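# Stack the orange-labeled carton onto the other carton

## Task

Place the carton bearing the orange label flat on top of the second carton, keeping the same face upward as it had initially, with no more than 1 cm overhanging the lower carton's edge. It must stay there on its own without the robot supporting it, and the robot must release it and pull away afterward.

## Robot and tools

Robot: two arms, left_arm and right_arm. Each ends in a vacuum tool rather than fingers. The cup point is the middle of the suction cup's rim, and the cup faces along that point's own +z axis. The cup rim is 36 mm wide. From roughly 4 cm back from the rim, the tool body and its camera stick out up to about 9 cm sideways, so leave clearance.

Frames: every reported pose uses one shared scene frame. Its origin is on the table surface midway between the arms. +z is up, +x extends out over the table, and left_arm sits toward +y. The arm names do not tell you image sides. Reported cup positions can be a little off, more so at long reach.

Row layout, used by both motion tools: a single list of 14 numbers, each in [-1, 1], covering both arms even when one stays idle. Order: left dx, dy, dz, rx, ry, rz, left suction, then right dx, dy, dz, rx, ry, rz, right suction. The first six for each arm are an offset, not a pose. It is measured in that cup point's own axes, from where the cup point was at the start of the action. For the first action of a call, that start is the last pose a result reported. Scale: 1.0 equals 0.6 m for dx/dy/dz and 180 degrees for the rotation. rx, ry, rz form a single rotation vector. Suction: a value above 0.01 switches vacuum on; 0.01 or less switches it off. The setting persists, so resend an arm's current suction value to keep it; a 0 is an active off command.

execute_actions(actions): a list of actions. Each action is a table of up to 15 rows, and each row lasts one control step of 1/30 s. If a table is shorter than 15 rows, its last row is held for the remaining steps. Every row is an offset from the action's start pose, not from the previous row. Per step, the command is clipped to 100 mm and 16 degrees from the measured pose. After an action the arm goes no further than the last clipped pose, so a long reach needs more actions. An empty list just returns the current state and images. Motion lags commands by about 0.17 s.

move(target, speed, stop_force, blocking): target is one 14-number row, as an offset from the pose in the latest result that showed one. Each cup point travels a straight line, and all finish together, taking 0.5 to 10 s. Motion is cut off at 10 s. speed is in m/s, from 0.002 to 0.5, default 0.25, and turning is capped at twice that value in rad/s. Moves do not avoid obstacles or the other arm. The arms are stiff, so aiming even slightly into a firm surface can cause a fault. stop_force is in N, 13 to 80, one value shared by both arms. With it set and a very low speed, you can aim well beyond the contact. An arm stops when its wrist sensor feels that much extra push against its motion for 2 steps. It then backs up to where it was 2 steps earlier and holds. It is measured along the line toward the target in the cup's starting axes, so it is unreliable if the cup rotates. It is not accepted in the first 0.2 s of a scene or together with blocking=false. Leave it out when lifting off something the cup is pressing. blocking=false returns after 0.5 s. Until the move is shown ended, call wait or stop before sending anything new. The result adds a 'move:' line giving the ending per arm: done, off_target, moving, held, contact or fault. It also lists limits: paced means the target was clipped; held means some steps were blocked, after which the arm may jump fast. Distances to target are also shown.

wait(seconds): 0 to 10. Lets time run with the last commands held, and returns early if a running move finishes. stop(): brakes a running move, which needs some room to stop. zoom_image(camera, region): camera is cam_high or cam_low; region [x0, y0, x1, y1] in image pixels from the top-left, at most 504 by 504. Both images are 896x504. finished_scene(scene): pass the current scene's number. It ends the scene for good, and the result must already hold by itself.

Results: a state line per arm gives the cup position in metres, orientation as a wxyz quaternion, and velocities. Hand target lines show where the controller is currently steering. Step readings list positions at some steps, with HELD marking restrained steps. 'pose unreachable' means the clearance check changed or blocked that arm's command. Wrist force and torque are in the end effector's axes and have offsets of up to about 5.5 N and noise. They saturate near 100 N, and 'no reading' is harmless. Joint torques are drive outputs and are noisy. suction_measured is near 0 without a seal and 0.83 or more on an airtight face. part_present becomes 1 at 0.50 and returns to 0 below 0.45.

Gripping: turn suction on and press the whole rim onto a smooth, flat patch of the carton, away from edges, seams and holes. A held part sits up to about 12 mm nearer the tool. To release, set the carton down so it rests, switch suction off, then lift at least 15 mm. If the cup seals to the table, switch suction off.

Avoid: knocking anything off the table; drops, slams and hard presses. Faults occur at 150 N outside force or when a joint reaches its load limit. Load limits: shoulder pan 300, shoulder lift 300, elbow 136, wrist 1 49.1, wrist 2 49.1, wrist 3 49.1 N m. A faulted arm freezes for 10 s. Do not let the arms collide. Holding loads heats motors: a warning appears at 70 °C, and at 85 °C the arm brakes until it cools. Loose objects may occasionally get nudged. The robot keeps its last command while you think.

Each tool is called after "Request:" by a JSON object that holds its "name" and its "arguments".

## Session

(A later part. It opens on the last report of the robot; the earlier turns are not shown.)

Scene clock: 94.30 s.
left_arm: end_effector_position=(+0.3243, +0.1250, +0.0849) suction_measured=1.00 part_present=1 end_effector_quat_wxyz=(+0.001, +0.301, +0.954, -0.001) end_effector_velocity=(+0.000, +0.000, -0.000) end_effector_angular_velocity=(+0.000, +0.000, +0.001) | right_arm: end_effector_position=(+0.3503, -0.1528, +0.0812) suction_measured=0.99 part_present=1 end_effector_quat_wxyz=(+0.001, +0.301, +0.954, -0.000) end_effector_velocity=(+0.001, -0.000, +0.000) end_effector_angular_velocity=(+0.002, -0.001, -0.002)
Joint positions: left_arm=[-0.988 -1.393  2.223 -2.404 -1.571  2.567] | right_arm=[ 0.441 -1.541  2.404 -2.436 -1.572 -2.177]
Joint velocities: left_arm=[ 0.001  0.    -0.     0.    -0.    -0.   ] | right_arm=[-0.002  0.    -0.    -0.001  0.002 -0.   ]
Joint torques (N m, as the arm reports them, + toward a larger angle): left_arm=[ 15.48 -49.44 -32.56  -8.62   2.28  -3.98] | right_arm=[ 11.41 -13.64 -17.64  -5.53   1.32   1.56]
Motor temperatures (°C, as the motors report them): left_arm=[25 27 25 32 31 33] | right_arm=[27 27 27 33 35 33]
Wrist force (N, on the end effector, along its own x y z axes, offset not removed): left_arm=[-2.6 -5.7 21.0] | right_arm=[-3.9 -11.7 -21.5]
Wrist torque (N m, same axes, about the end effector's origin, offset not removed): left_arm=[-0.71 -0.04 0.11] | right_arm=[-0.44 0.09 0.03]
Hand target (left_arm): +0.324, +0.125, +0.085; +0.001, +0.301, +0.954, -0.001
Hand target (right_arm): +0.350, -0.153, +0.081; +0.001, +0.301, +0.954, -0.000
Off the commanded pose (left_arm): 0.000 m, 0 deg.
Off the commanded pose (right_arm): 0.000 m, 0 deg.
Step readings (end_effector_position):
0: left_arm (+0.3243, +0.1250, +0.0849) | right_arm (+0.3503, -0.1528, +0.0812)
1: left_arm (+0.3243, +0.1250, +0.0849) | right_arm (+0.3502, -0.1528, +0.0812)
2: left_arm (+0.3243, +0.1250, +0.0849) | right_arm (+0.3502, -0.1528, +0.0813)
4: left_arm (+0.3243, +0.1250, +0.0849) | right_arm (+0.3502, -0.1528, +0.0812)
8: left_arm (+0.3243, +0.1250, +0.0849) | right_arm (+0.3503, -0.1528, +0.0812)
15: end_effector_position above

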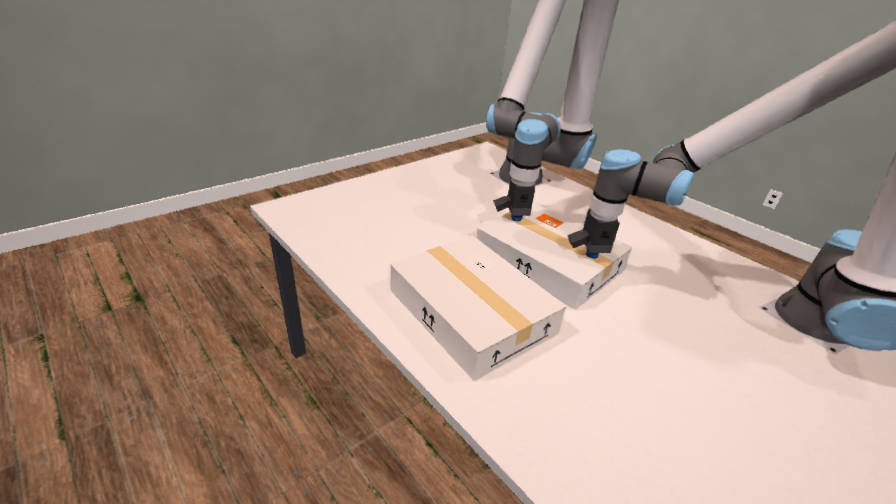

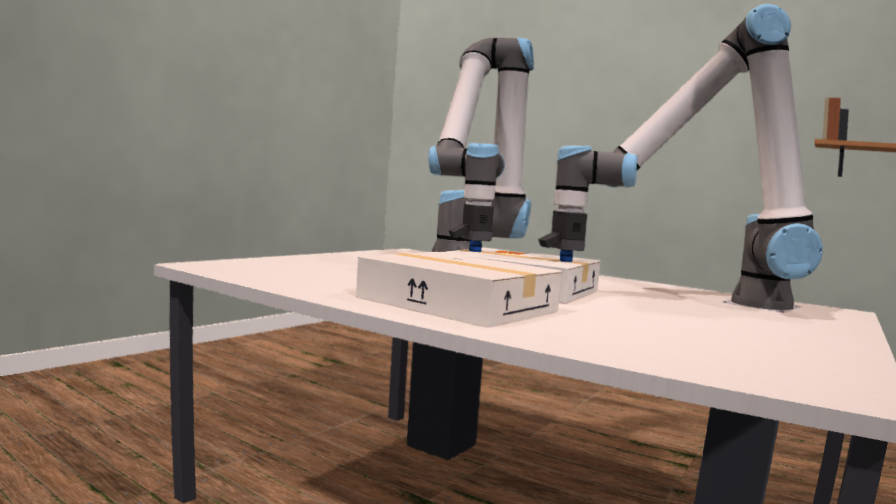

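Request:
{"name": "move", "arguments": {"target": [0,0,-0.2,0,0,0,1,0,0,-0.204,0,0,0,1], "speed": 0.06}}

Request:
{"name": "zoom_image", "arguments": {"camera": "cam_low", "region": [340, 160, 640, 340]}}

Scene clock: 101.17 s.
left_arm: end_effector_position=(+0.3242, +0.1253, +0.2049) suction_measured=1.00 part_present=1 end_effector_quat_wxyz=(+0.001, +0.301, +0.954, -0.001) end_effector_velocity=(-0.001, -0.001, +0.001) end_effector_angular_velocity=(-0.000, -0.000, -0.001) | right_arm: end_effector_position=(+0.3501, -0.1528, +0.2037) suction_measured=1.00 part_present=1 end_effector_quat_wxyz=(+0.001, +0.301, +0.954, -0.000) end_effector_velocity=(-0.000, +0.000, +0.001) end_effector_angular_velocity=(+0.001, +0.001, +0.002)
Joint positions: left_arm=[-0.988 -1.547  2.123 -2.15  -1.571  2.567] | right_arm=[ 0.441 -1.724  2.287 -2.135 -1.572 -2.177]
Joint velocities: left_arm=[-0.002 -0.001 -0.002  0.003 -0.    -0.   ] | right_arm=[ 0.    -0.002 -0.002  0.004  0.001 -0.002]
Joint torques (N m, as the arm reports them, + toward a larger angle): left_arm=[  5.45 -59.77 -58.17  -2.95   1.58   3.1 ] | right_arm=[ -0.14 -50.64 -58.    -3.07  -0.41  -2.33]
Motor temperatures (°C, as the motors report them): left_arm=[25 27 25 32 31 33] | right_arm=[27 27 27 33 35 33]
Wrist force (N, on the end effector, along its own x y z axes, offset not removed): left_arm=[4.3 0.6 13.2] | right_arm=[-1.7 -2.8 13.9]
Wrist torque (N m, same axes, about the end effector's origin, offset not removed): left_arm=[-0.48 -0.30 0.03] | right_arm=[0.03 -0.42 0.00]
Hand target (left_arm): +0.324, +0.125, +0.205; +0.001, +0.301, +0.954, -0.001
Hand target (right_arm): +0.350, -0.153, +0.204; +0.001, +0.301, +0.954, -0.000
Off the commanded pose (left_arm): 0.000 m, 0 deg.
Off the commanded pose (right_arm): 0.000 m, 0 deg.
move: done

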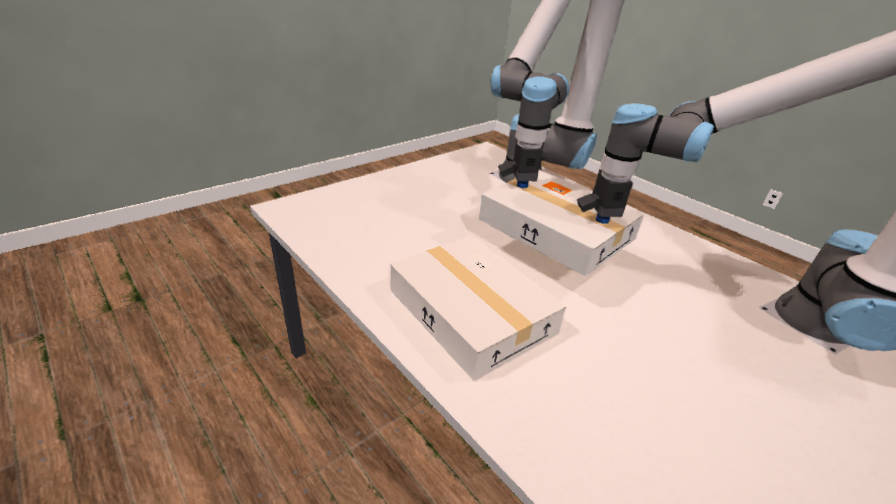

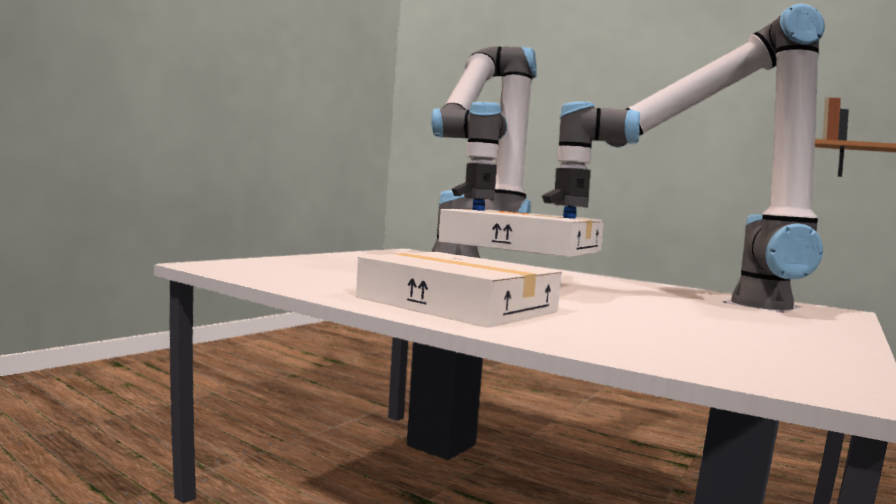

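Region (340, 160, 640, 340) of cam_low's 896x504 image, scaled by 1.680, with more detail than that image has; it fills the top 302 rows of this view, and the rest is white.

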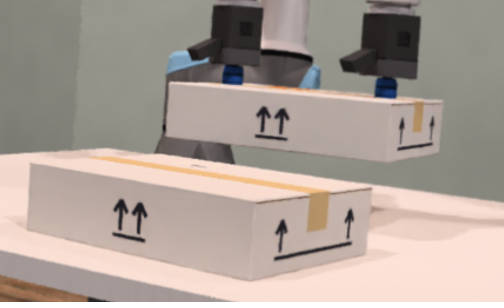

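Request:
{"name": "move", "arguments": {"target": [-0.5081,0.4113,0,0,0,0.0556,1,-0.442,0.3645,0,0,0,0.0556,1], "speed": 0.12}}

Request:
{"name": "move", "arguments": {"target": [0,0,0.025,0,0,0,1,0,0,0.025,0,0,0,1], "speed": 0.03}}

Request:
{"name": "zoom_image", "arguments": {"camera": "cam_low", "region": [340, 180, 590, 340]}}

Request:
{"name": "zoom_image", "arguments": {"camera": "cam_high", "region": [370, 190, 610, 390]}}

Scene clock: 118.77 s.
left_arm: end_effector_position=(+0.7158, +0.1519, +0.2052) suction_measured=1.00 part_present=1 end_effector_quat_wxyz=(+0.002, +0.383, +0.924, -0.001) end_effector_velocity=(+0.002, -0.001, -0.000) end_effector_angular_velocity=(+0.000, +0.000, -0.002) | right_arm: end_effector_position=(+0.6926, -0.1257, +0.2036) suction_measured=1.00 part_present=1 end_effector_quat_wxyz=(+0.001, +0.383, +0.924, -0.000) end_effector_velocity=(+0.002, -0.000, +0.001) end_effector_angular_velocity=(+0.001, -0.001, -0.005)
Joint positions: left_arm=[-0.54  -1.121  1.574 -2.027 -1.571  3.19 ] | right_arm=[ 0.33  -1.228  1.733 -2.078 -1.572 -2.114]
Joint velocities: left_arm=[ 0.001  0.003 -0.004  0.001 -0.     0.002] | right_arm=[-0.001  0.002 -0.004  0.001  0.001  0.004]
Joint torques (N m, as the arm reports them, + toward a larger angle): left_arm=[  7.48 -71.71 -63.8   -4.06  -5.66   3.68] | right_arm=[ -8.8  -72.32 -61.09  -3.98   1.13   1.64]
Motor temperatures (°C, as the motors report them): left_arm=[25 27 25 32 31 33] | right_arm=[27 27 27 33 35 33]
Wrist force (N, on the end effector, along its own x y z axes, offset not removed): left_arm=[10.6 8.7 14.1] | right_arm=[-10.4 -11.8 15.1]
Wrist torque (N m, same axes, about the end effector's origin, offset not removed): left_arm=[-0.42 -0.35 0.00] | right_arm=[-0.15 0.11 0.05]
Hand target (left_arm): +0.716, +0.152, +0.205; +0.002, +0.383, +0.924, -0.001
Hand target (right_arm): +0.693, -0.126, +0.204; +0.001, +0.383, +0.924, -0.000
Off the commanded pose (left_arm): 0.000 m, 0 deg.
Off the commanded pose (right_arm): 0.001 m, 0 deg.
move: done

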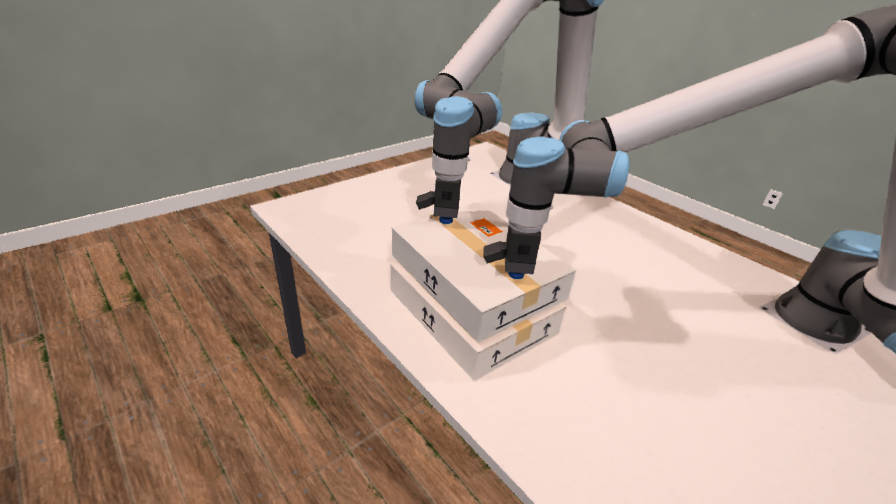

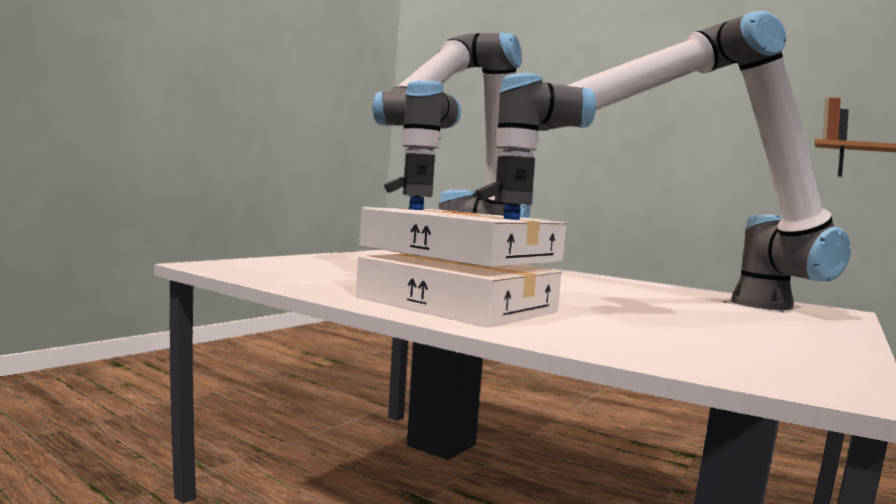

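Scene clock: 119.60 s.
left_arm: end_effector_position=(+0.7158, +0.1519, +0.1903) suction_measured=1.00 part_present=1 end_effector_quat_wxyz=(+0.002, +0.383, +0.924, -0.001) end_effector_velocity=(+0.000, -0.000, -0.001) end_effector_angular_velocity=(-0.001, -0.001, +0.000) | right_arm: end_effector_position=(+0.6926, -0.1257, +0.1887) suction_measured=1.00 part_present=1 end_effector_quat_wxyz=(+0.001, +0.383, +0.924, -0.000) end_effector_velocity=(+0.000, -0.002, -0.002) end_effector_angular_velocity=(-0.003, +0.000, -0.000)
Joint positions: left_arm=[-0.54  -1.11   1.586 -2.05  -1.571  3.19 ] | right_arm=[ 0.33  -1.216  1.746 -2.102 -1.572 -2.114]
Joint velocities: left_arm=[ 0.     0.001  0.001 -0.004  0.    -0.   ] | right_arm=[-0.001  0.001  0.001 -0.001 -0.003 -0.001]
Joint torques (N m, as the arm reports them, + toward a larger angle): left_arm=[ -8.76 -77.57 -40.25  -9.62  -3.82  -4.53] | right_arm=[ -5.24 -74.73 -39.19  -9.19   3.48  -0.51]
Motor temperatures (°C, as the motors report them): left_arm=[25 27 25 32 31 33] | right_arm=[27 27 27 33 35 33]
Wrist force (N, on the end effector, along its own x y z axes, offset not removed): left_arm=[7.9 5.7 14.0] | right_arm=[-8.1 -9.3 13.4]
Wrist torque (N m, same axes, about the end effector's origin, offset not removed): left_arm=[-0.52 -0.29 0.10] | right_arm=[-0.18 0.09 -0.06]
Hand target (left_arm): +0.716, +0.152, +0.190; +0.002, +0.383, +0.924, -0.001
Hand target (right_arm): +0.693, -0.126, +0.189; +0.001, +0.383, +0.924, -0.000
Off the commanded pose (left_arm): 0.000 m, 0 deg.
Off the commanded pose (right_arm): 0.000 m, 0 deg.
move: done

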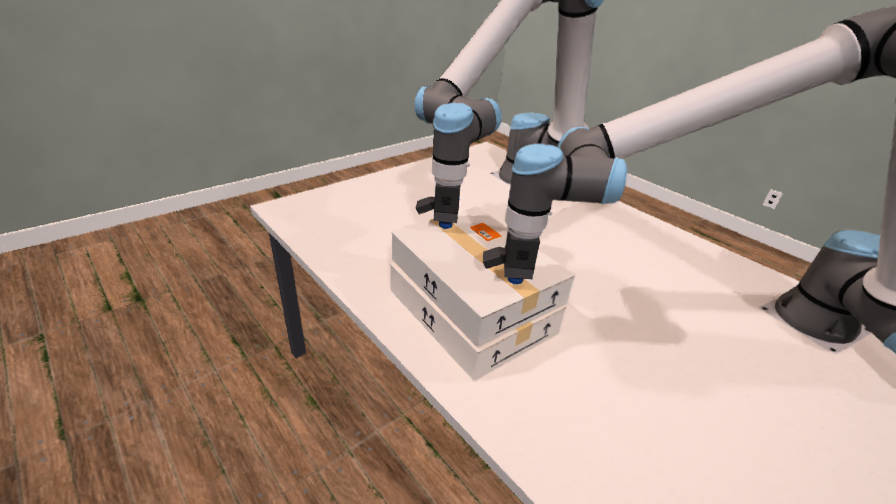

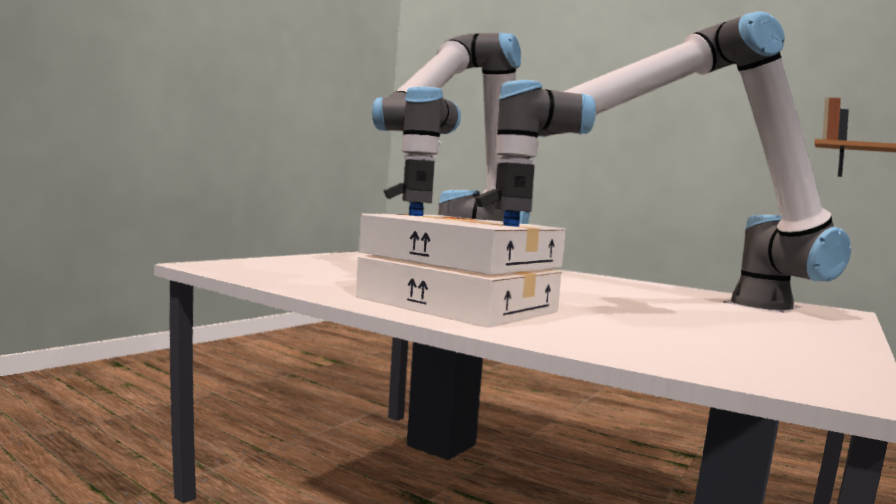

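Region (340, 180, 590, 340) of cam_low's 896x504 image, scaled by 2.016, with more detail than that image has; it fills the top 323 rows of this view, and the rest is white.

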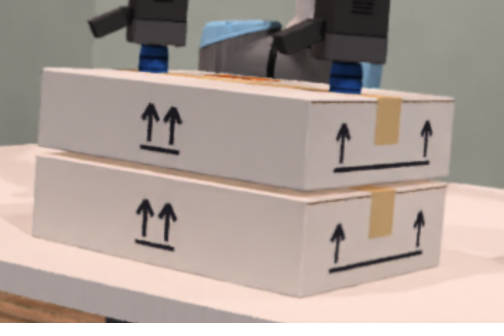

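Region (370, 190, 610, 390) of cam_high's 896x504 image, scaled by 2.100, with more detail than that image has.

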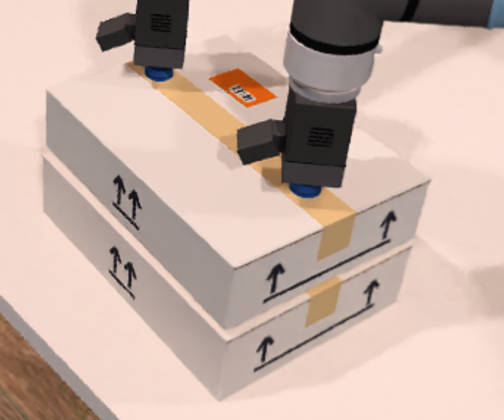

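Request:
{"name": "move", "arguments": {"target": [0,0.004,0.014,0,0,0,1,0,0.004,0.014,0,0,0,1], "speed": 0.015}}

Request:
{"name": "move", "arguments": {"target": [0,0,0.02,0,0,0,1,0,0,0.02,0,0,0,1], "speed": 0.006, "stop_force": 13}}

Request:
{"name": "zoom_image", "arguments": {"camera": "cam_low", "region": [340, 180, 590, 340]}}

Request:
{"name": "zoom_image", "arguments": {"camera": "cam_high", "region": [370, 190, 610, 390]}}

Scene clock: 127.90 s.
left_arm: end_effector_position=(+0.7176, +0.1534, +0.1825) suction_measured=1.00 part_present=1 end_effector_quat_wxyz=(+0.002, +0.383, +0.924, -0.001) end_effector_velocity=(+0.001, +0.001, -0.002) end_effector_angular_velocity=(+0.000, +0.000, +0.000) | right_arm: end_effector_position=(+0.6944, -0.1240, +0.1809) suction_measured=1.00 part_present=1 end_effector_quat_wxyz=(+0.001, +0.383, +0.924, +0.000) end_effector_velocity=(+0.000, +0.002, -0.002) end_effector_angular_velocity=(+0.001, -0.001, +0.005)
Joint positions: left_arm=[-0.538 -1.103  1.591 -2.063 -1.571  3.192] | right_arm=[ 0.331 -1.206  1.748 -2.115 -1.572 -2.112]
Joint velocities: left_arm=[ 0.001  0.002  0.001 -0.003 -0.     0.001] | right_arm=[ 0.002  0.002  0.    -0.004  0.    -0.003]
Joint torques (N m, as the arm reports them, + toward a larger angle): left_arm=[  1.44 -43.52 -19.99  -8.13  -2.96   4.95] | right_arm=[ 33.7  -35.13 -19.9   -6.67   4.8    1.65]
Motor temperatures (°C, as the motors report them): left_arm=[25 27 25 32 31 33] | right_arm=[27 27 27 33 35 33]
Wrist force (N, on the end effector, along its own x y z axes, offset not removed): left_arm=[19.5 7.9 -24.2] | right_arm=[-9.0 -23.1 -27.2]
Wrist torque (N m, same axes, about the end effector's origin, offset not removed): left_arm=[-0.37 -0.68 0.03] | right_arm=[-0.37 -0.15 0.00]
Hand target (left_arm): +0.718, +0.154, +0.182; +0.002, +0.383, +0.924, -0.001
Hand target (right_arm): +0.694, -0.124, +0.180; +0.001, +0.383, +0.924, -0.000
Off the commanded pose (left_arm): 0.001 m, 0 deg.
Off the commanded pose (right_arm): 0.001 m, 0 deg.
move: done

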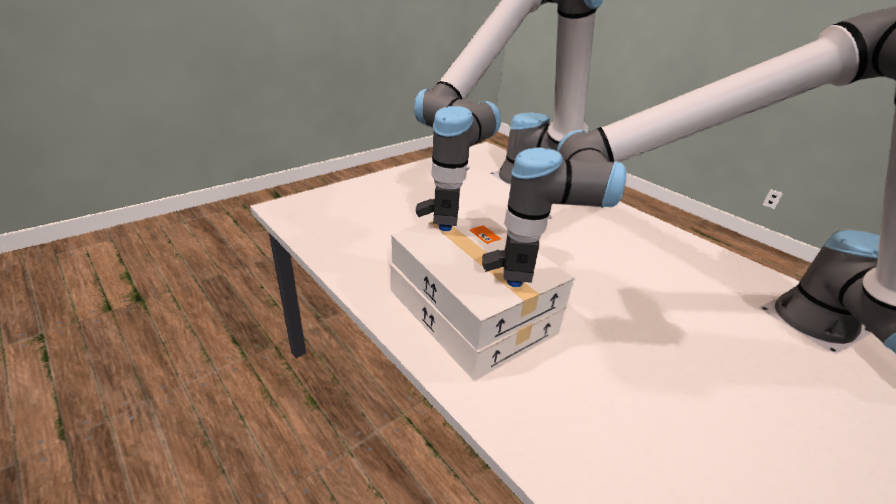

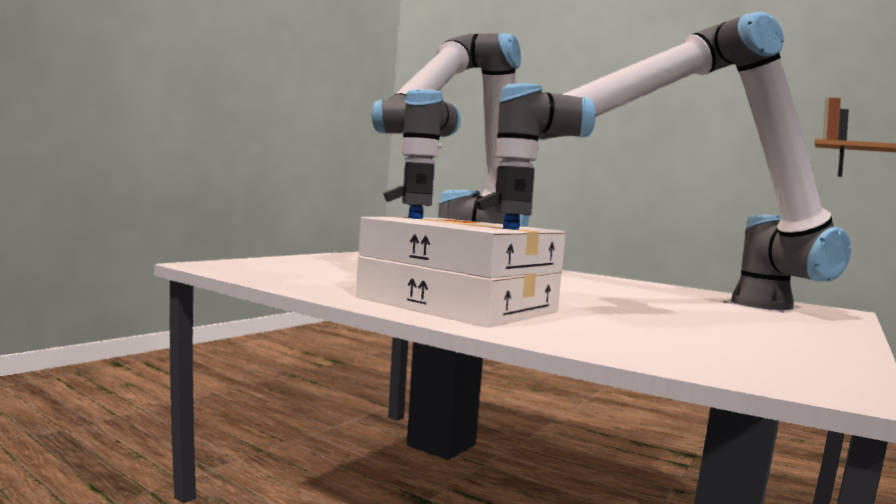

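Scene clock: 128.40 s.
left_arm: end_effector_position=(+0.7176, +0.1535, +0.1824) suction_measured=1.00 part_present=1 end_effector_quat_wxyz=(+0.002, +0.383, +0.924, -0.001) end_effector_velocity=(-0.000, +0.000, -0.000) end_effector_angular_velocity=(+0.000, +0.001, +0.000) | right_arm: end_effector_position=(+0.6944, -0.1240, +0.1808) suction_measured=1.00 part_present=1 end_effector_quat_wxyz=(+0.001, +0.383, +0.924, +0.000) end_effector_velocity=(+0.000, -0.001, -0.000) end_effector_angular_velocity=(-0.001, +0.001, -0.002)
Joint positions: left_arm=[-0.537 -1.103  1.591 -2.063 -1.571  3.192] | right_arm=[ 0.331 -1.206  1.748 -2.115 -1.572 -2.112]
Joint velocities: left_arm=[ 0.     0.     0.     0.001  0.    -0.   ] | right_arm=[-0.001 -0.     0.     0.001 -0.     0.   ]
Joint torques (N m, as the arm reports them, + toward a larger angle): left_arm=[ -4.76 -60.7  -28.26  -1.3   -2.56   2.05] | right_arm=[ 27.06 -59.28 -26.99  -0.75   4.76   0.41]
Motor temperatures (°C, as the motors report them): left_arm=[25 27 25 32 31 33] | right_arm=[27 27 27 33 35 33]
Wrist force (N, on the end effector, along its own x y z axes, offset not removed): left_arm=[18.3 6.2 -32.0] | right_arm=[-13.4 -23.1 -32.1]
Wrist torque (N m, same axes, about the end effector's origin, offset not removed): left_arm=[-0.74 -0.45 0.01] | right_arm=[-0.53 0.35 -0.08]
Hand target (left_arm): +0.718, +0.153, +0.183; +0.002, +0.383, +0.924, -0.001
Hand target (right_arm): +0.694, -0.124, +0.181; +0.001, +0.383, +0.924, +0.000
Off the commanded pose (left_arm): 0.012 m, 0 deg.
Off the commanded pose (right_arm): 0.012 m, 0 deg.
move: contact (left_arm, right_arm)

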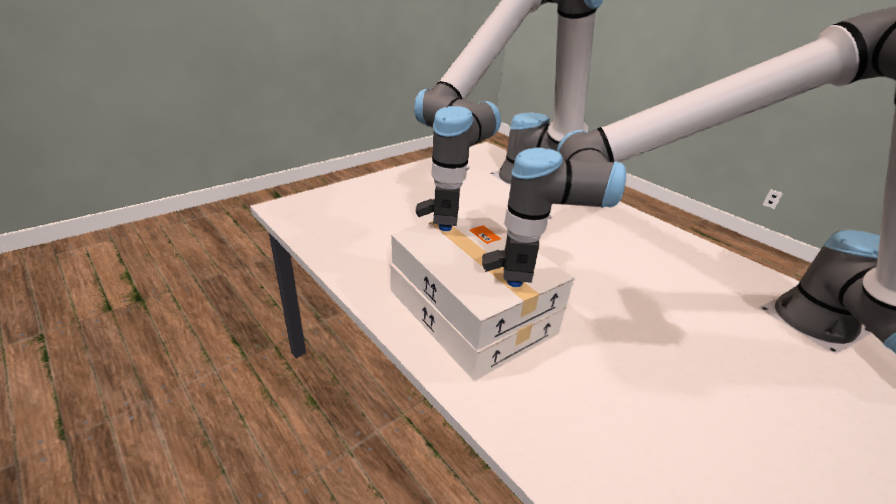

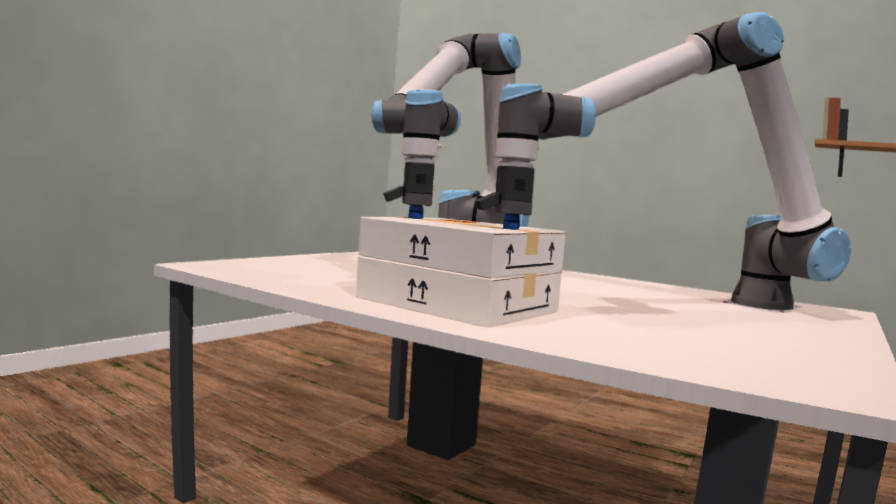

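Region (340, 180, 590, 340) of cam_low's 896x504 image, scaled by 2.016, with more detail than that image has; it fills the top 323 rows of this view, and the rest is white.

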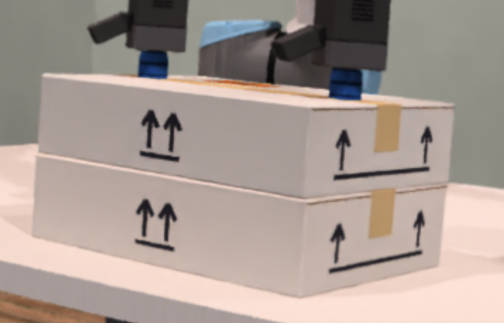

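Region (370, 190, 610, 390) of cam_high's 896x504 image, scaled by 2.100, with more detail than that image has.

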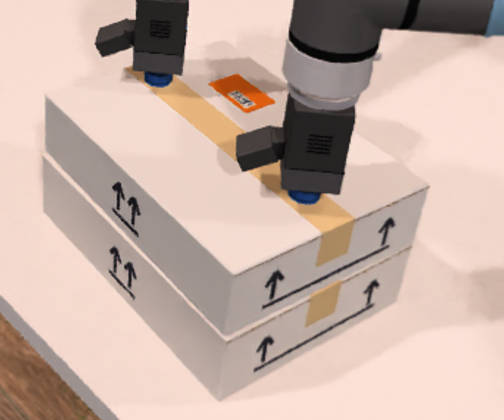

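Request:
{"name": "move", "arguments": {"target": [0,0,-0.008,0,0,0,1,0,0,-0.008,0,0,0,1], "speed": 0.015}}

Request:
{"name": "move", "arguments": {"target": [0,0.009,0,0,0,0,1,0,0.009,0,0,0,0,1], "speed": 0.015}}

Request:
{"name": "move", "arguments": {"target": [0,0,0.0065,0,0,0,1,0,0,0.0065,0,0,0,1], "speed": 0.008}}

Request:
{"name": "execute_actions", "arguments": {"actions": [[[0,0,0,0,0,0,0,0,0,0,0,0,0,0]]]}}

Request:
{"name": "move", "arguments": {"target": [0.1,0.05,-0.2,0,0,0,0,0,-0.1,-0.2,0,0,0,0], "speed": 0.2}}

Request:
{"name": "zoom_image", "arguments": {"camera": "cam_high", "region": [370, 190, 610, 390]}}

Scene clock: 142.13 s.
left_arm: end_effector_position=(+0.7176, +0.1534, +0.1871) suction_measured=1.00 part_present=1 end_effector_quat_wxyz=(+0.002, +0.383, +0.924, -0.001) end_effector_velocity=(+0.000, +0.000, +0.001) end_effector_angular_velocity=(+0.001, +0.001, -0.000) | right_arm: end_effector_position=(+0.6944, -0.1240, +0.1854) suction_measured=1.00 part_present=1 end_effector_quat_wxyz=(+0.001, +0.383, +0.924, +0.000) end_effector_velocity=(+0.000, +0.000, +0.002) end_effector_angular_velocity=(+0.001, -0.001, -0.000)
Joint positions: left_arm=[-0.538 -1.107  1.588 -2.056 -1.571  3.192] | right_arm=[ 0.331 -1.209  1.744 -2.107 -1.572 -2.112]
Joint velocities: left_arm=[ 0.    -0.001 -0.001  0.003  0.     0.   ] | right_arm=[-0.    -0.002 -0.002  0.002  0.001  0.   ]
Joint torques (N m, as the arm reports them, + toward a larger angle): left_arm=[ -17.   -105.33  -63.04   -4.95   -3.13   -2.77] | right_arm=[  4.86 -98.95 -60.75  -3.69   4.94  -1.31]
Motor temperatures (°C, as the motors report them): left_arm=[25 27 25 32 31 33] | right_arm=[27 27 27 33 35 33]
Wrist force (N, on the end effector, along its own x y z axes, offset not removed): left_arm=[9.1 7.2 13.8] | right_arm=[-7.7 -11.1 14.4]
Wrist torque (N m, same axes, about the end effector's origin, offset not removed): left_arm=[-0.63 -0.16 0.03] | right_arm=[-0.17 -0.30 -0.01]
Hand target (left_arm): +0.718, +0.153, +0.187; +0.002, +0.383, +0.924, -0.001
Hand target (right_arm): +0.694, -0.124, +0.186; +0.001, +0.383, +0.924, +0.000
Off the commanded pose (left_arm): 0.000 m, 0 deg.
Off the commanded pose (right_arm): 0.000 m, 0 deg.
move: done

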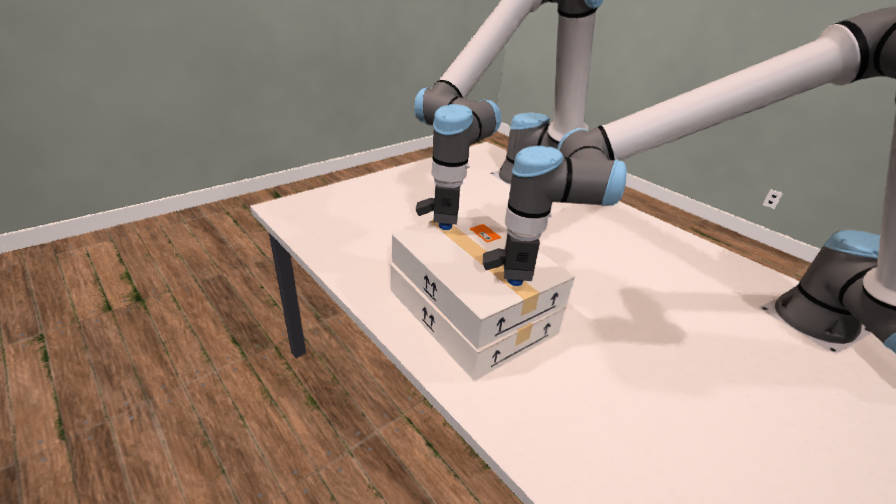

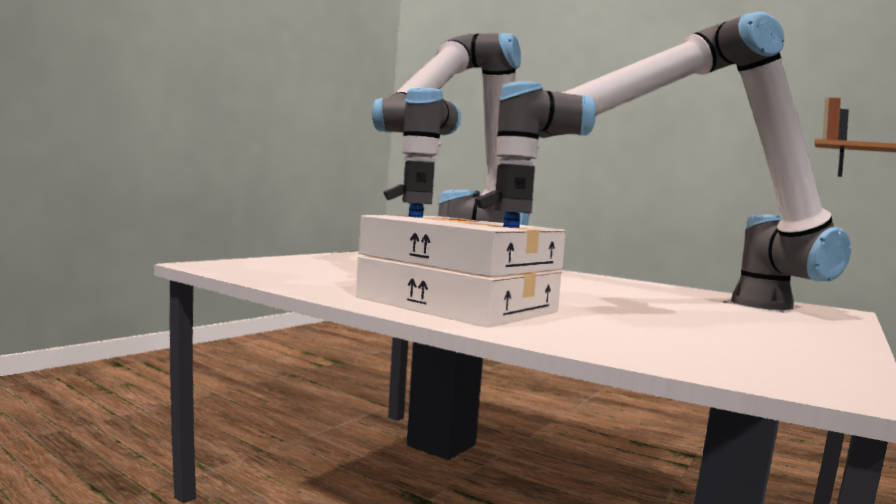

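Scene clock: 142.83 s.
left_arm: end_effector_position=(+0.7213, +0.1571, +0.1871) suction_measured=1.00 part_present=1 end_effector_quat_wxyz=(+0.002, +0.383, +0.924, -0.001) end_effector_velocity=(+0.002, +0.002, -0.001) end_effector_angular_velocity=(+0.001, +0.001, +0.000) | right_arm: end_effector_position=(+0.6981, -0.1203, +0.1854) suction_measured=1.00 part_present=1 end_effector_quat_wxyz=(+0.001, +0.383, +0.924, +0.000) end_effector_velocity=(+0.001, +0.001, +0.000) end_effector_angular_velocity=(-0.001, +0.000, +0.001)
Joint positions: left_arm=[-0.532 -1.105  1.585 -2.055 -1.571  3.198] | right_arm=[ 0.334 -1.202  1.733 -2.104 -1.572 -2.109]
Joint velocities: left_arm=[ 0.003  0.001 -0.001  0.001 -0.     0.002] | right_arm=[ 0.001  0.002 -0.004  0.002 -0.001  0.   ]
Joint torques (N m, as the arm reports them, + toward a larger angle): left_arm=[  1.16 -77.88 -64.42  -4.35  -3.3    4.11] | right_arm=[ 26.48 -78.67 -60.53  -4.03   4.63   1.71]
Motor temperatures (°C, as the motors report them): left_arm=[25 27 25 32 31 33] | right_arm=[27 27 27 33 35 33]
Wrist force (N, on the end effector, along its own x y z axes, offset not removed): left_arm=[10.2 8.6 13.3] | right_arm=[-8.0 -13.1 15.9]
Wrist torque (N m, same axes, about the end effector's origin, offset not removed): left_arm=[-0.39 -0.31 0.05] | right_arm=[-0.41 -0.23 -0.04]
Hand target (left_arm): +0.721, +0.157, +0.187; +0.002, +0.383, +0.924, -0.001
Hand target (right_arm): +0.698, -0.120, +0.185; +0.001, +0.383, +0.924, +0.000
Off the commanded pose (left_arm): 0.000 m, 0 deg.
Off the commanded pose (right_arm): 0.000 m, 0 deg.
move: done

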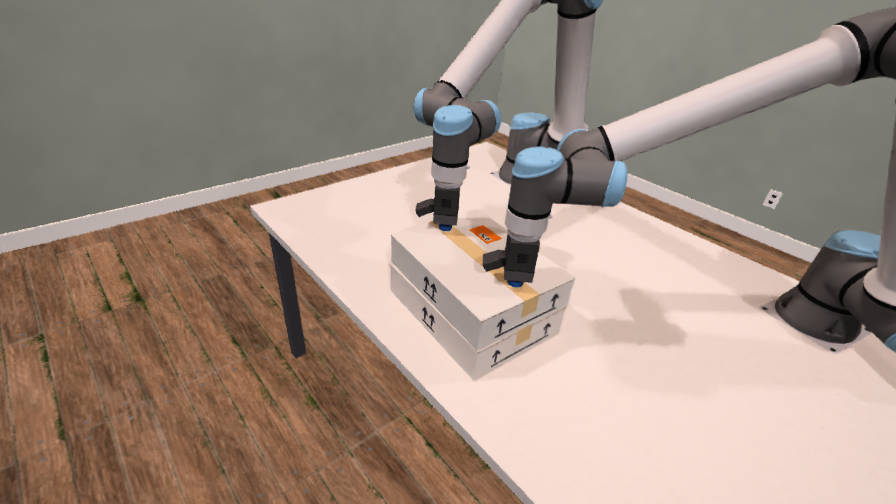

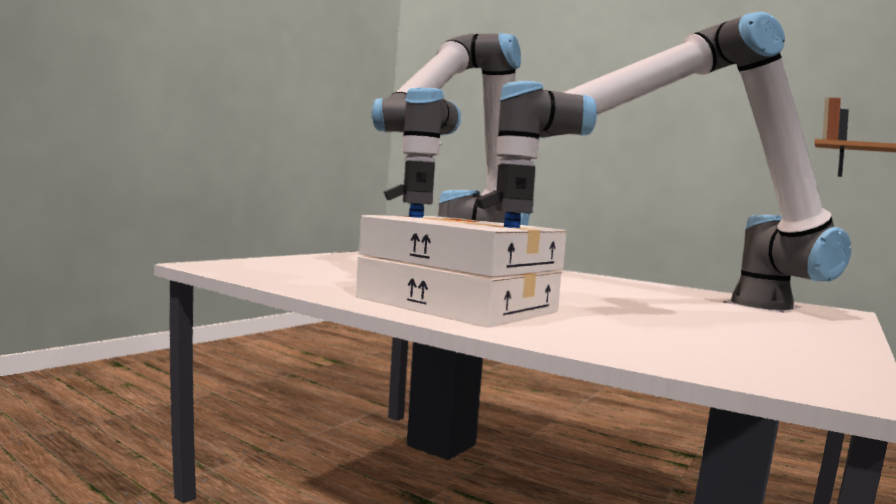

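Scene clock: 143.53 s.
left_arm: end_effector_position=(+0.7213, +0.1572, +0.1833) suction_measured=1.00 part_present=1 end_effector_quat_wxyz=(+0.002, +0.383, +0.924, -0.001) end_effector_velocity=(+0.000, -0.000, -0.001) end_effector_angular_velocity=(-0.000, -0.001, -0.000) | right_arm: end_effector_position=(+0.6981, -0.1203, +0.1817) suction_measured=1.00 part_present=1 end_effector_quat_wxyz=(+0.001, +0.383, +0.924, +0.000) end_effector_velocity=(+0.001, -0.001, -0.001) end_effector_angular_velocity=(-0.000, +0.000, -0.003)
Joint positions: left_arm=[-0.532 -1.102  1.588 -2.061 -1.571  3.198] | right_arm=[ 0.334 -1.199  1.736 -2.11  -1.572 -2.109]
Joint velocities: left_arm=[-0.     0.001  0.001 -0.002  0.     0.   ] | right_arm=[-0.002  0.001  0.001 -0.002  0.     0.002]
Joint torques (N m, as the arm reports them, + toward a larger angle): left_arm=[-16.66 -76.58 -36.85 -10.01  -2.63  -3.01] | right_arm=[ 11.6  -71.6  -38.9   -8.37   4.58  -1.96]
Motor temperatures (°C, as the motors report them): left_arm=[25 27 25 32 31 33] | right_arm=[27 27 27 33 35 33]
Wrist force (N, on the end effector, along its own x y z axes, offset not removed): left_arm=[11.6 8.1 10.8] | right_arm=[-8.6 -14.7 10.0]
Wrist torque (N m, same axes, about the end effector's origin, offset not removed): left_arm=[-0.56 -0.40 -0.01] | right_arm=[-0.57 -0.17 0.01]
Hand target (left_arm): +0.721, +0.157, +0.183; +0.002, +0.383, +0.924, -0.001
Hand target (right_arm): +0.698, -0.120, +0.182; +0.001, +0.383, +0.924, +0.000
Off the commanded pose (left_arm): 0.000 m, 0 deg.
Off the commanded pose (right_arm): 0.000 m, 0 deg.
move: done

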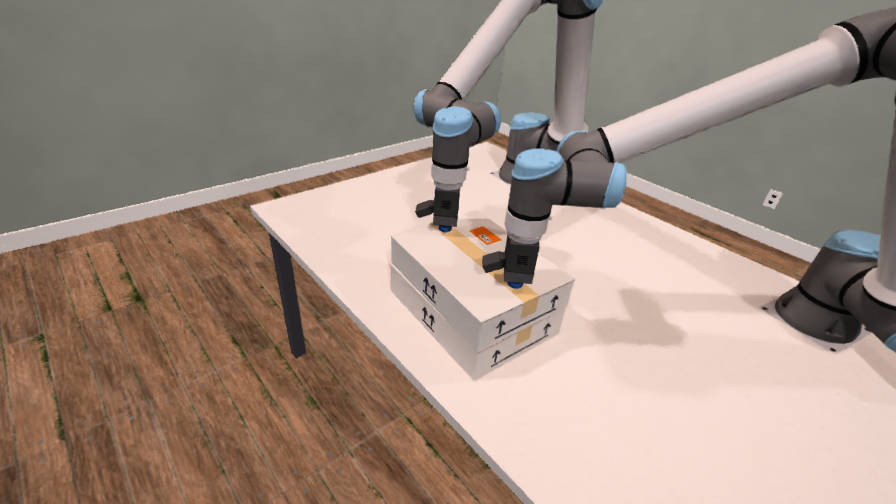

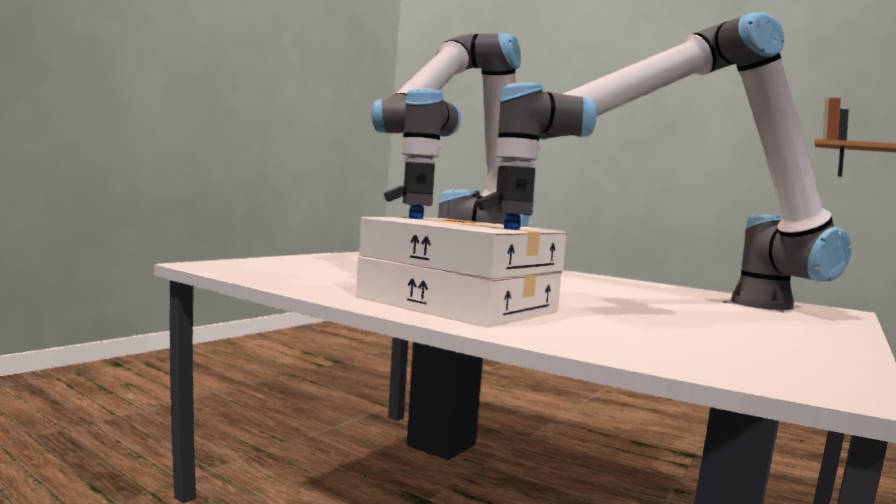

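Scene clock: 144.03 s.
left_arm: end_effector_position=(+0.7213, +0.1571, +0.1833) suction_measured=0.00 part_present=0 end_effector_quat_wxyz=(+0.002, +0.383, +0.924, -0.001) end_effector_velocity=(-0.000, +0.000, -0.000) end_effector_angular_velocity=(+0.000, +0.001, -0.000) | right_arm: end_effector_position=(+0.6981, -0.1202, +0.1817) suction_measured=0.00 part_present=0 end_effector_quat_wxyz=(+0.001, +0.383, +0.924, +0.000) end_effector_velocity=(-0.001, +0.001, -0.000) end_effector_angular_velocity=(-0.001, +0.001, +0.004)
Joint positions: left_arm=[-0.532 -1.102  1.588 -2.061 -1.571  3.198] | right_arm=[ 0.334 -1.199  1.736 -2.11  -1.572 -2.109]
Joint velocities: left_arm=[-0.    -0.     0.     0.001 -0.     0.   ] | right_arm=[ 0.002 -0.     0.     0.001 -0.001 -0.002]
Joint torques (N m, as the arm reports them, + toward a larger angle): left_arm=[-10.81 -76.38 -40.22   0.51  -2.73  -3.2 ] | right_arm=[ 13.11 -72.95 -40.73   0.47  -1.66  -1.91]
Motor temperatures (°C, as the motors report them): left_arm=[25 27 25 32 31 33] | right_arm=[27 27 27 33 35 33]
Wrist force (N, on the end effector, along its own x y z axes, offset not removed): left_arm=[2.3 -0.6 -16.2] | right_arm=[-1.2 -1.0 -14.9]
Wrist torque (N m, same axes, about the end effector's origin, offset not removed): left_arm=[-0.54 -0.08 0.09] | right_arm=[-0.03 -0.01 -0.04]
Hand target (left_arm): +0.721, +0.157, +0.183; +0.002, +0.383, +0.924, -0.001
Hand target (right_arm): +0.698, -0.120, +0.182; +0.001, +0.383, +0.924, +0.000
Off the commanded pose (left_arm): 0.000 m, 0 deg.
Off the commanded pose (right_arm): 0.000 m, 0 deg.
Step readings (end_effector_position):
0: left_arm (+0.7213, +0.1572, +0.1833) | right_arm (+0.6981, -0.1203, +0.1817)
1: left_arm (+0.7213, +0.1572, +0.1833) | right_arm (+0.6981, -0.1203, +0.1817)
2: left_arm (+0.7214, +0.1571, +0.1833) | right_arm (+0.6981, -0.1202, +0.1817)
4: left_arm (+0.7214, +0.1571, +0.1834) | right_arm (+0.6982, -0.1202, +0.1817)
8: left_arm (+0.7214, +0.1571, +0.1834) | right_arm (+0.6982, -0.1202, +0.1817)
15: end_effector_position above

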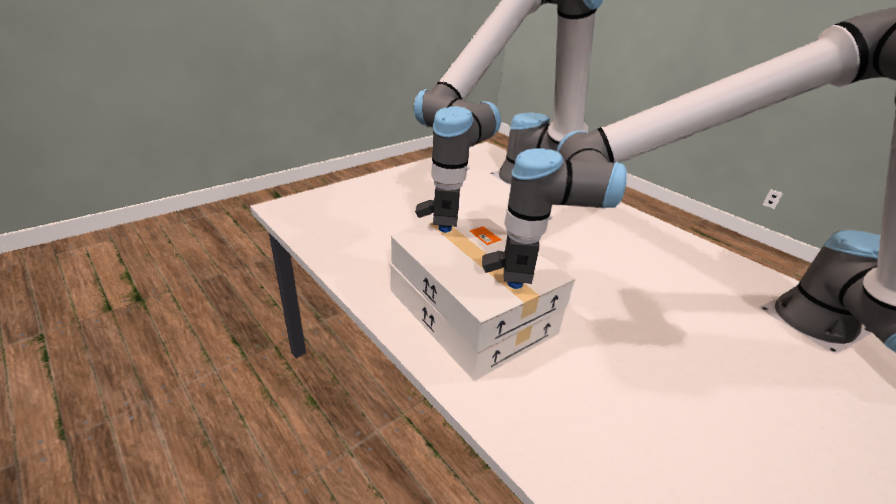

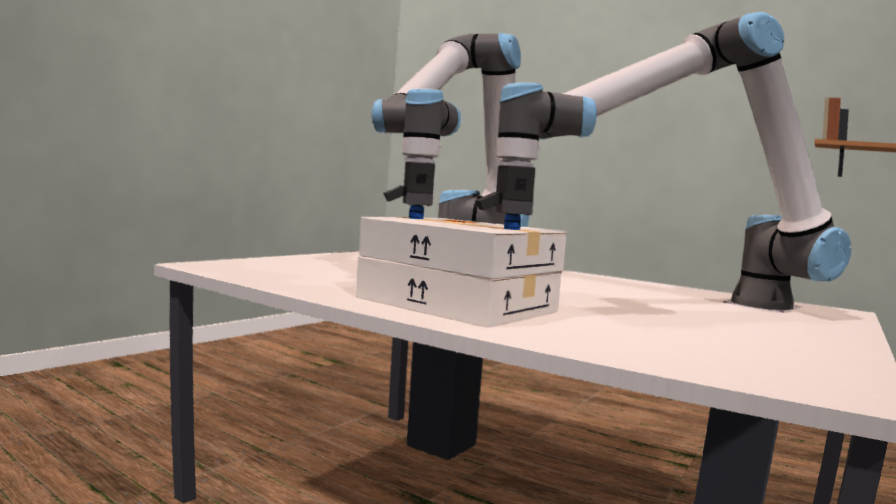

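Scene clock: 145.27 s.
left_arm: end_effector_position=(+0.7001, +0.2210, +0.3031) suction_measured=0.00 part_present=0 end_effector_quat_wxyz=(+0.002, +0.383, +0.924, -0.001) end_effector_velocity=(-0.001, +0.000, +0.002) end_effector_angular_velocity=(+0.000, +0.000, -0.001) | right_arm: end_effector_position=(+0.6556, -0.1627, +0.3016) suction_measured=0.00 part_present=0 end_effector_quat_wxyz=(+0.001, +0.383, +0.924, +0.000) end_effector_velocity=(-0.001, -0.001, +0.002) end_effector_angular_velocity=(-0.000, +0.001, -0.000)
Joint positions: left_arm=[-0.492 -1.256  1.582 -1.901 -1.571  3.238] | right_arm=[ 0.295 -1.372  1.734 -1.935 -1.572 -2.149]
Joint velocities: left_arm=[-0.    -0.002 -0.001  0.003 -0.     0.001] | right_arm=[-0.001 -0.002 -0.     0.004 -0.    -0.   ]
Joint torques (N m, as the arm reports them, + toward a larger angle): left_arm=[ 15.32 -81.   -52.25  -0.26   0.11   3.97] | right_arm=[-20.07 -75.77 -51.87  -1.07   2.89  -2.08]
Motor temperatures (°C, as the motors report them): left_arm=[25 27 25 32 31 33] | right_arm=[27 27 27 33 35 33]
Wrist force (N, on the end effector, along its own x y z axes, offset not removed): left_arm=[0.8 -3.2 -0.1] | right_arm=[0.3 -1.7 -1.3]
Wrist torque (N m, same axes, about the end effector's origin, offset not removed): left_arm=[-0.58 -0.20 0.03] | right_arm=[-0.30 -0.22 0.02]
Hand target (left_arm): +0.700, +0.221, +0.303; +0.002, +0.383, +0.924, -0.001
Hand target (right_arm): +0.656, -0.163, +0.302; +0.001, +0.383, +0.924, +0.000
Off the commanded pose (left_arm): 0.000 m, 0 deg.
Off the commanded pose (right_arm): 0.000 m, 0 deg.
move: done

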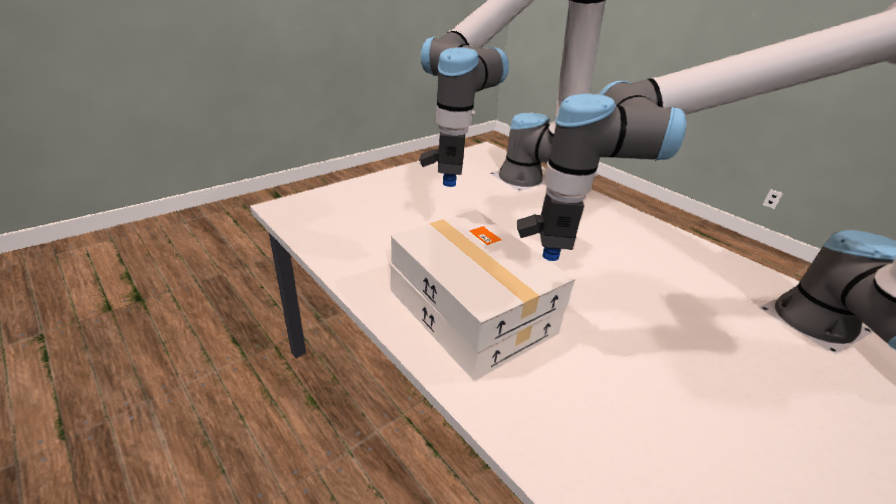

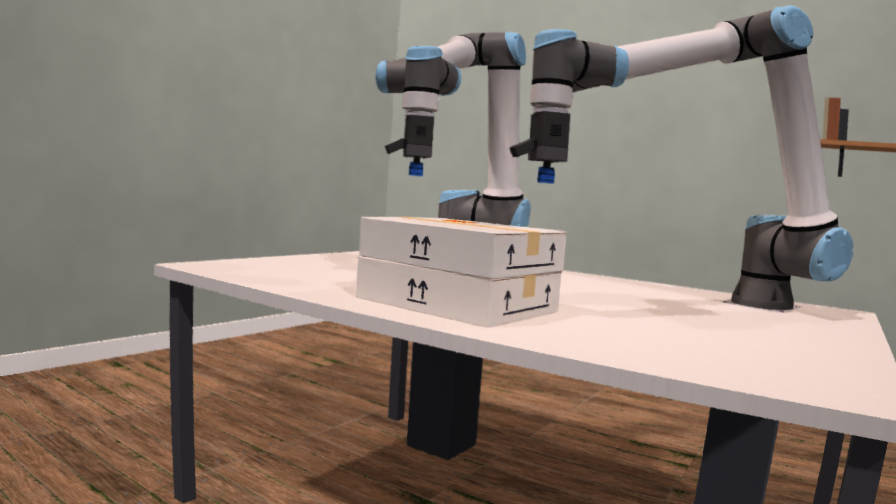

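Region (370, 190, 610, 390) of cam_high's 896x504 image, scaled by 2.100, with more detail than that image has.

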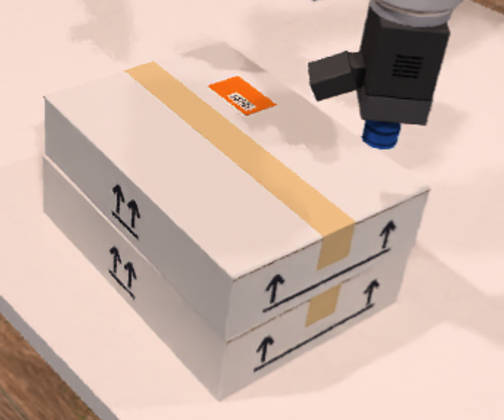

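Request:
{"name": "finished_scene", "arguments": {"scene": 1}}

The scene is finished: the task was done.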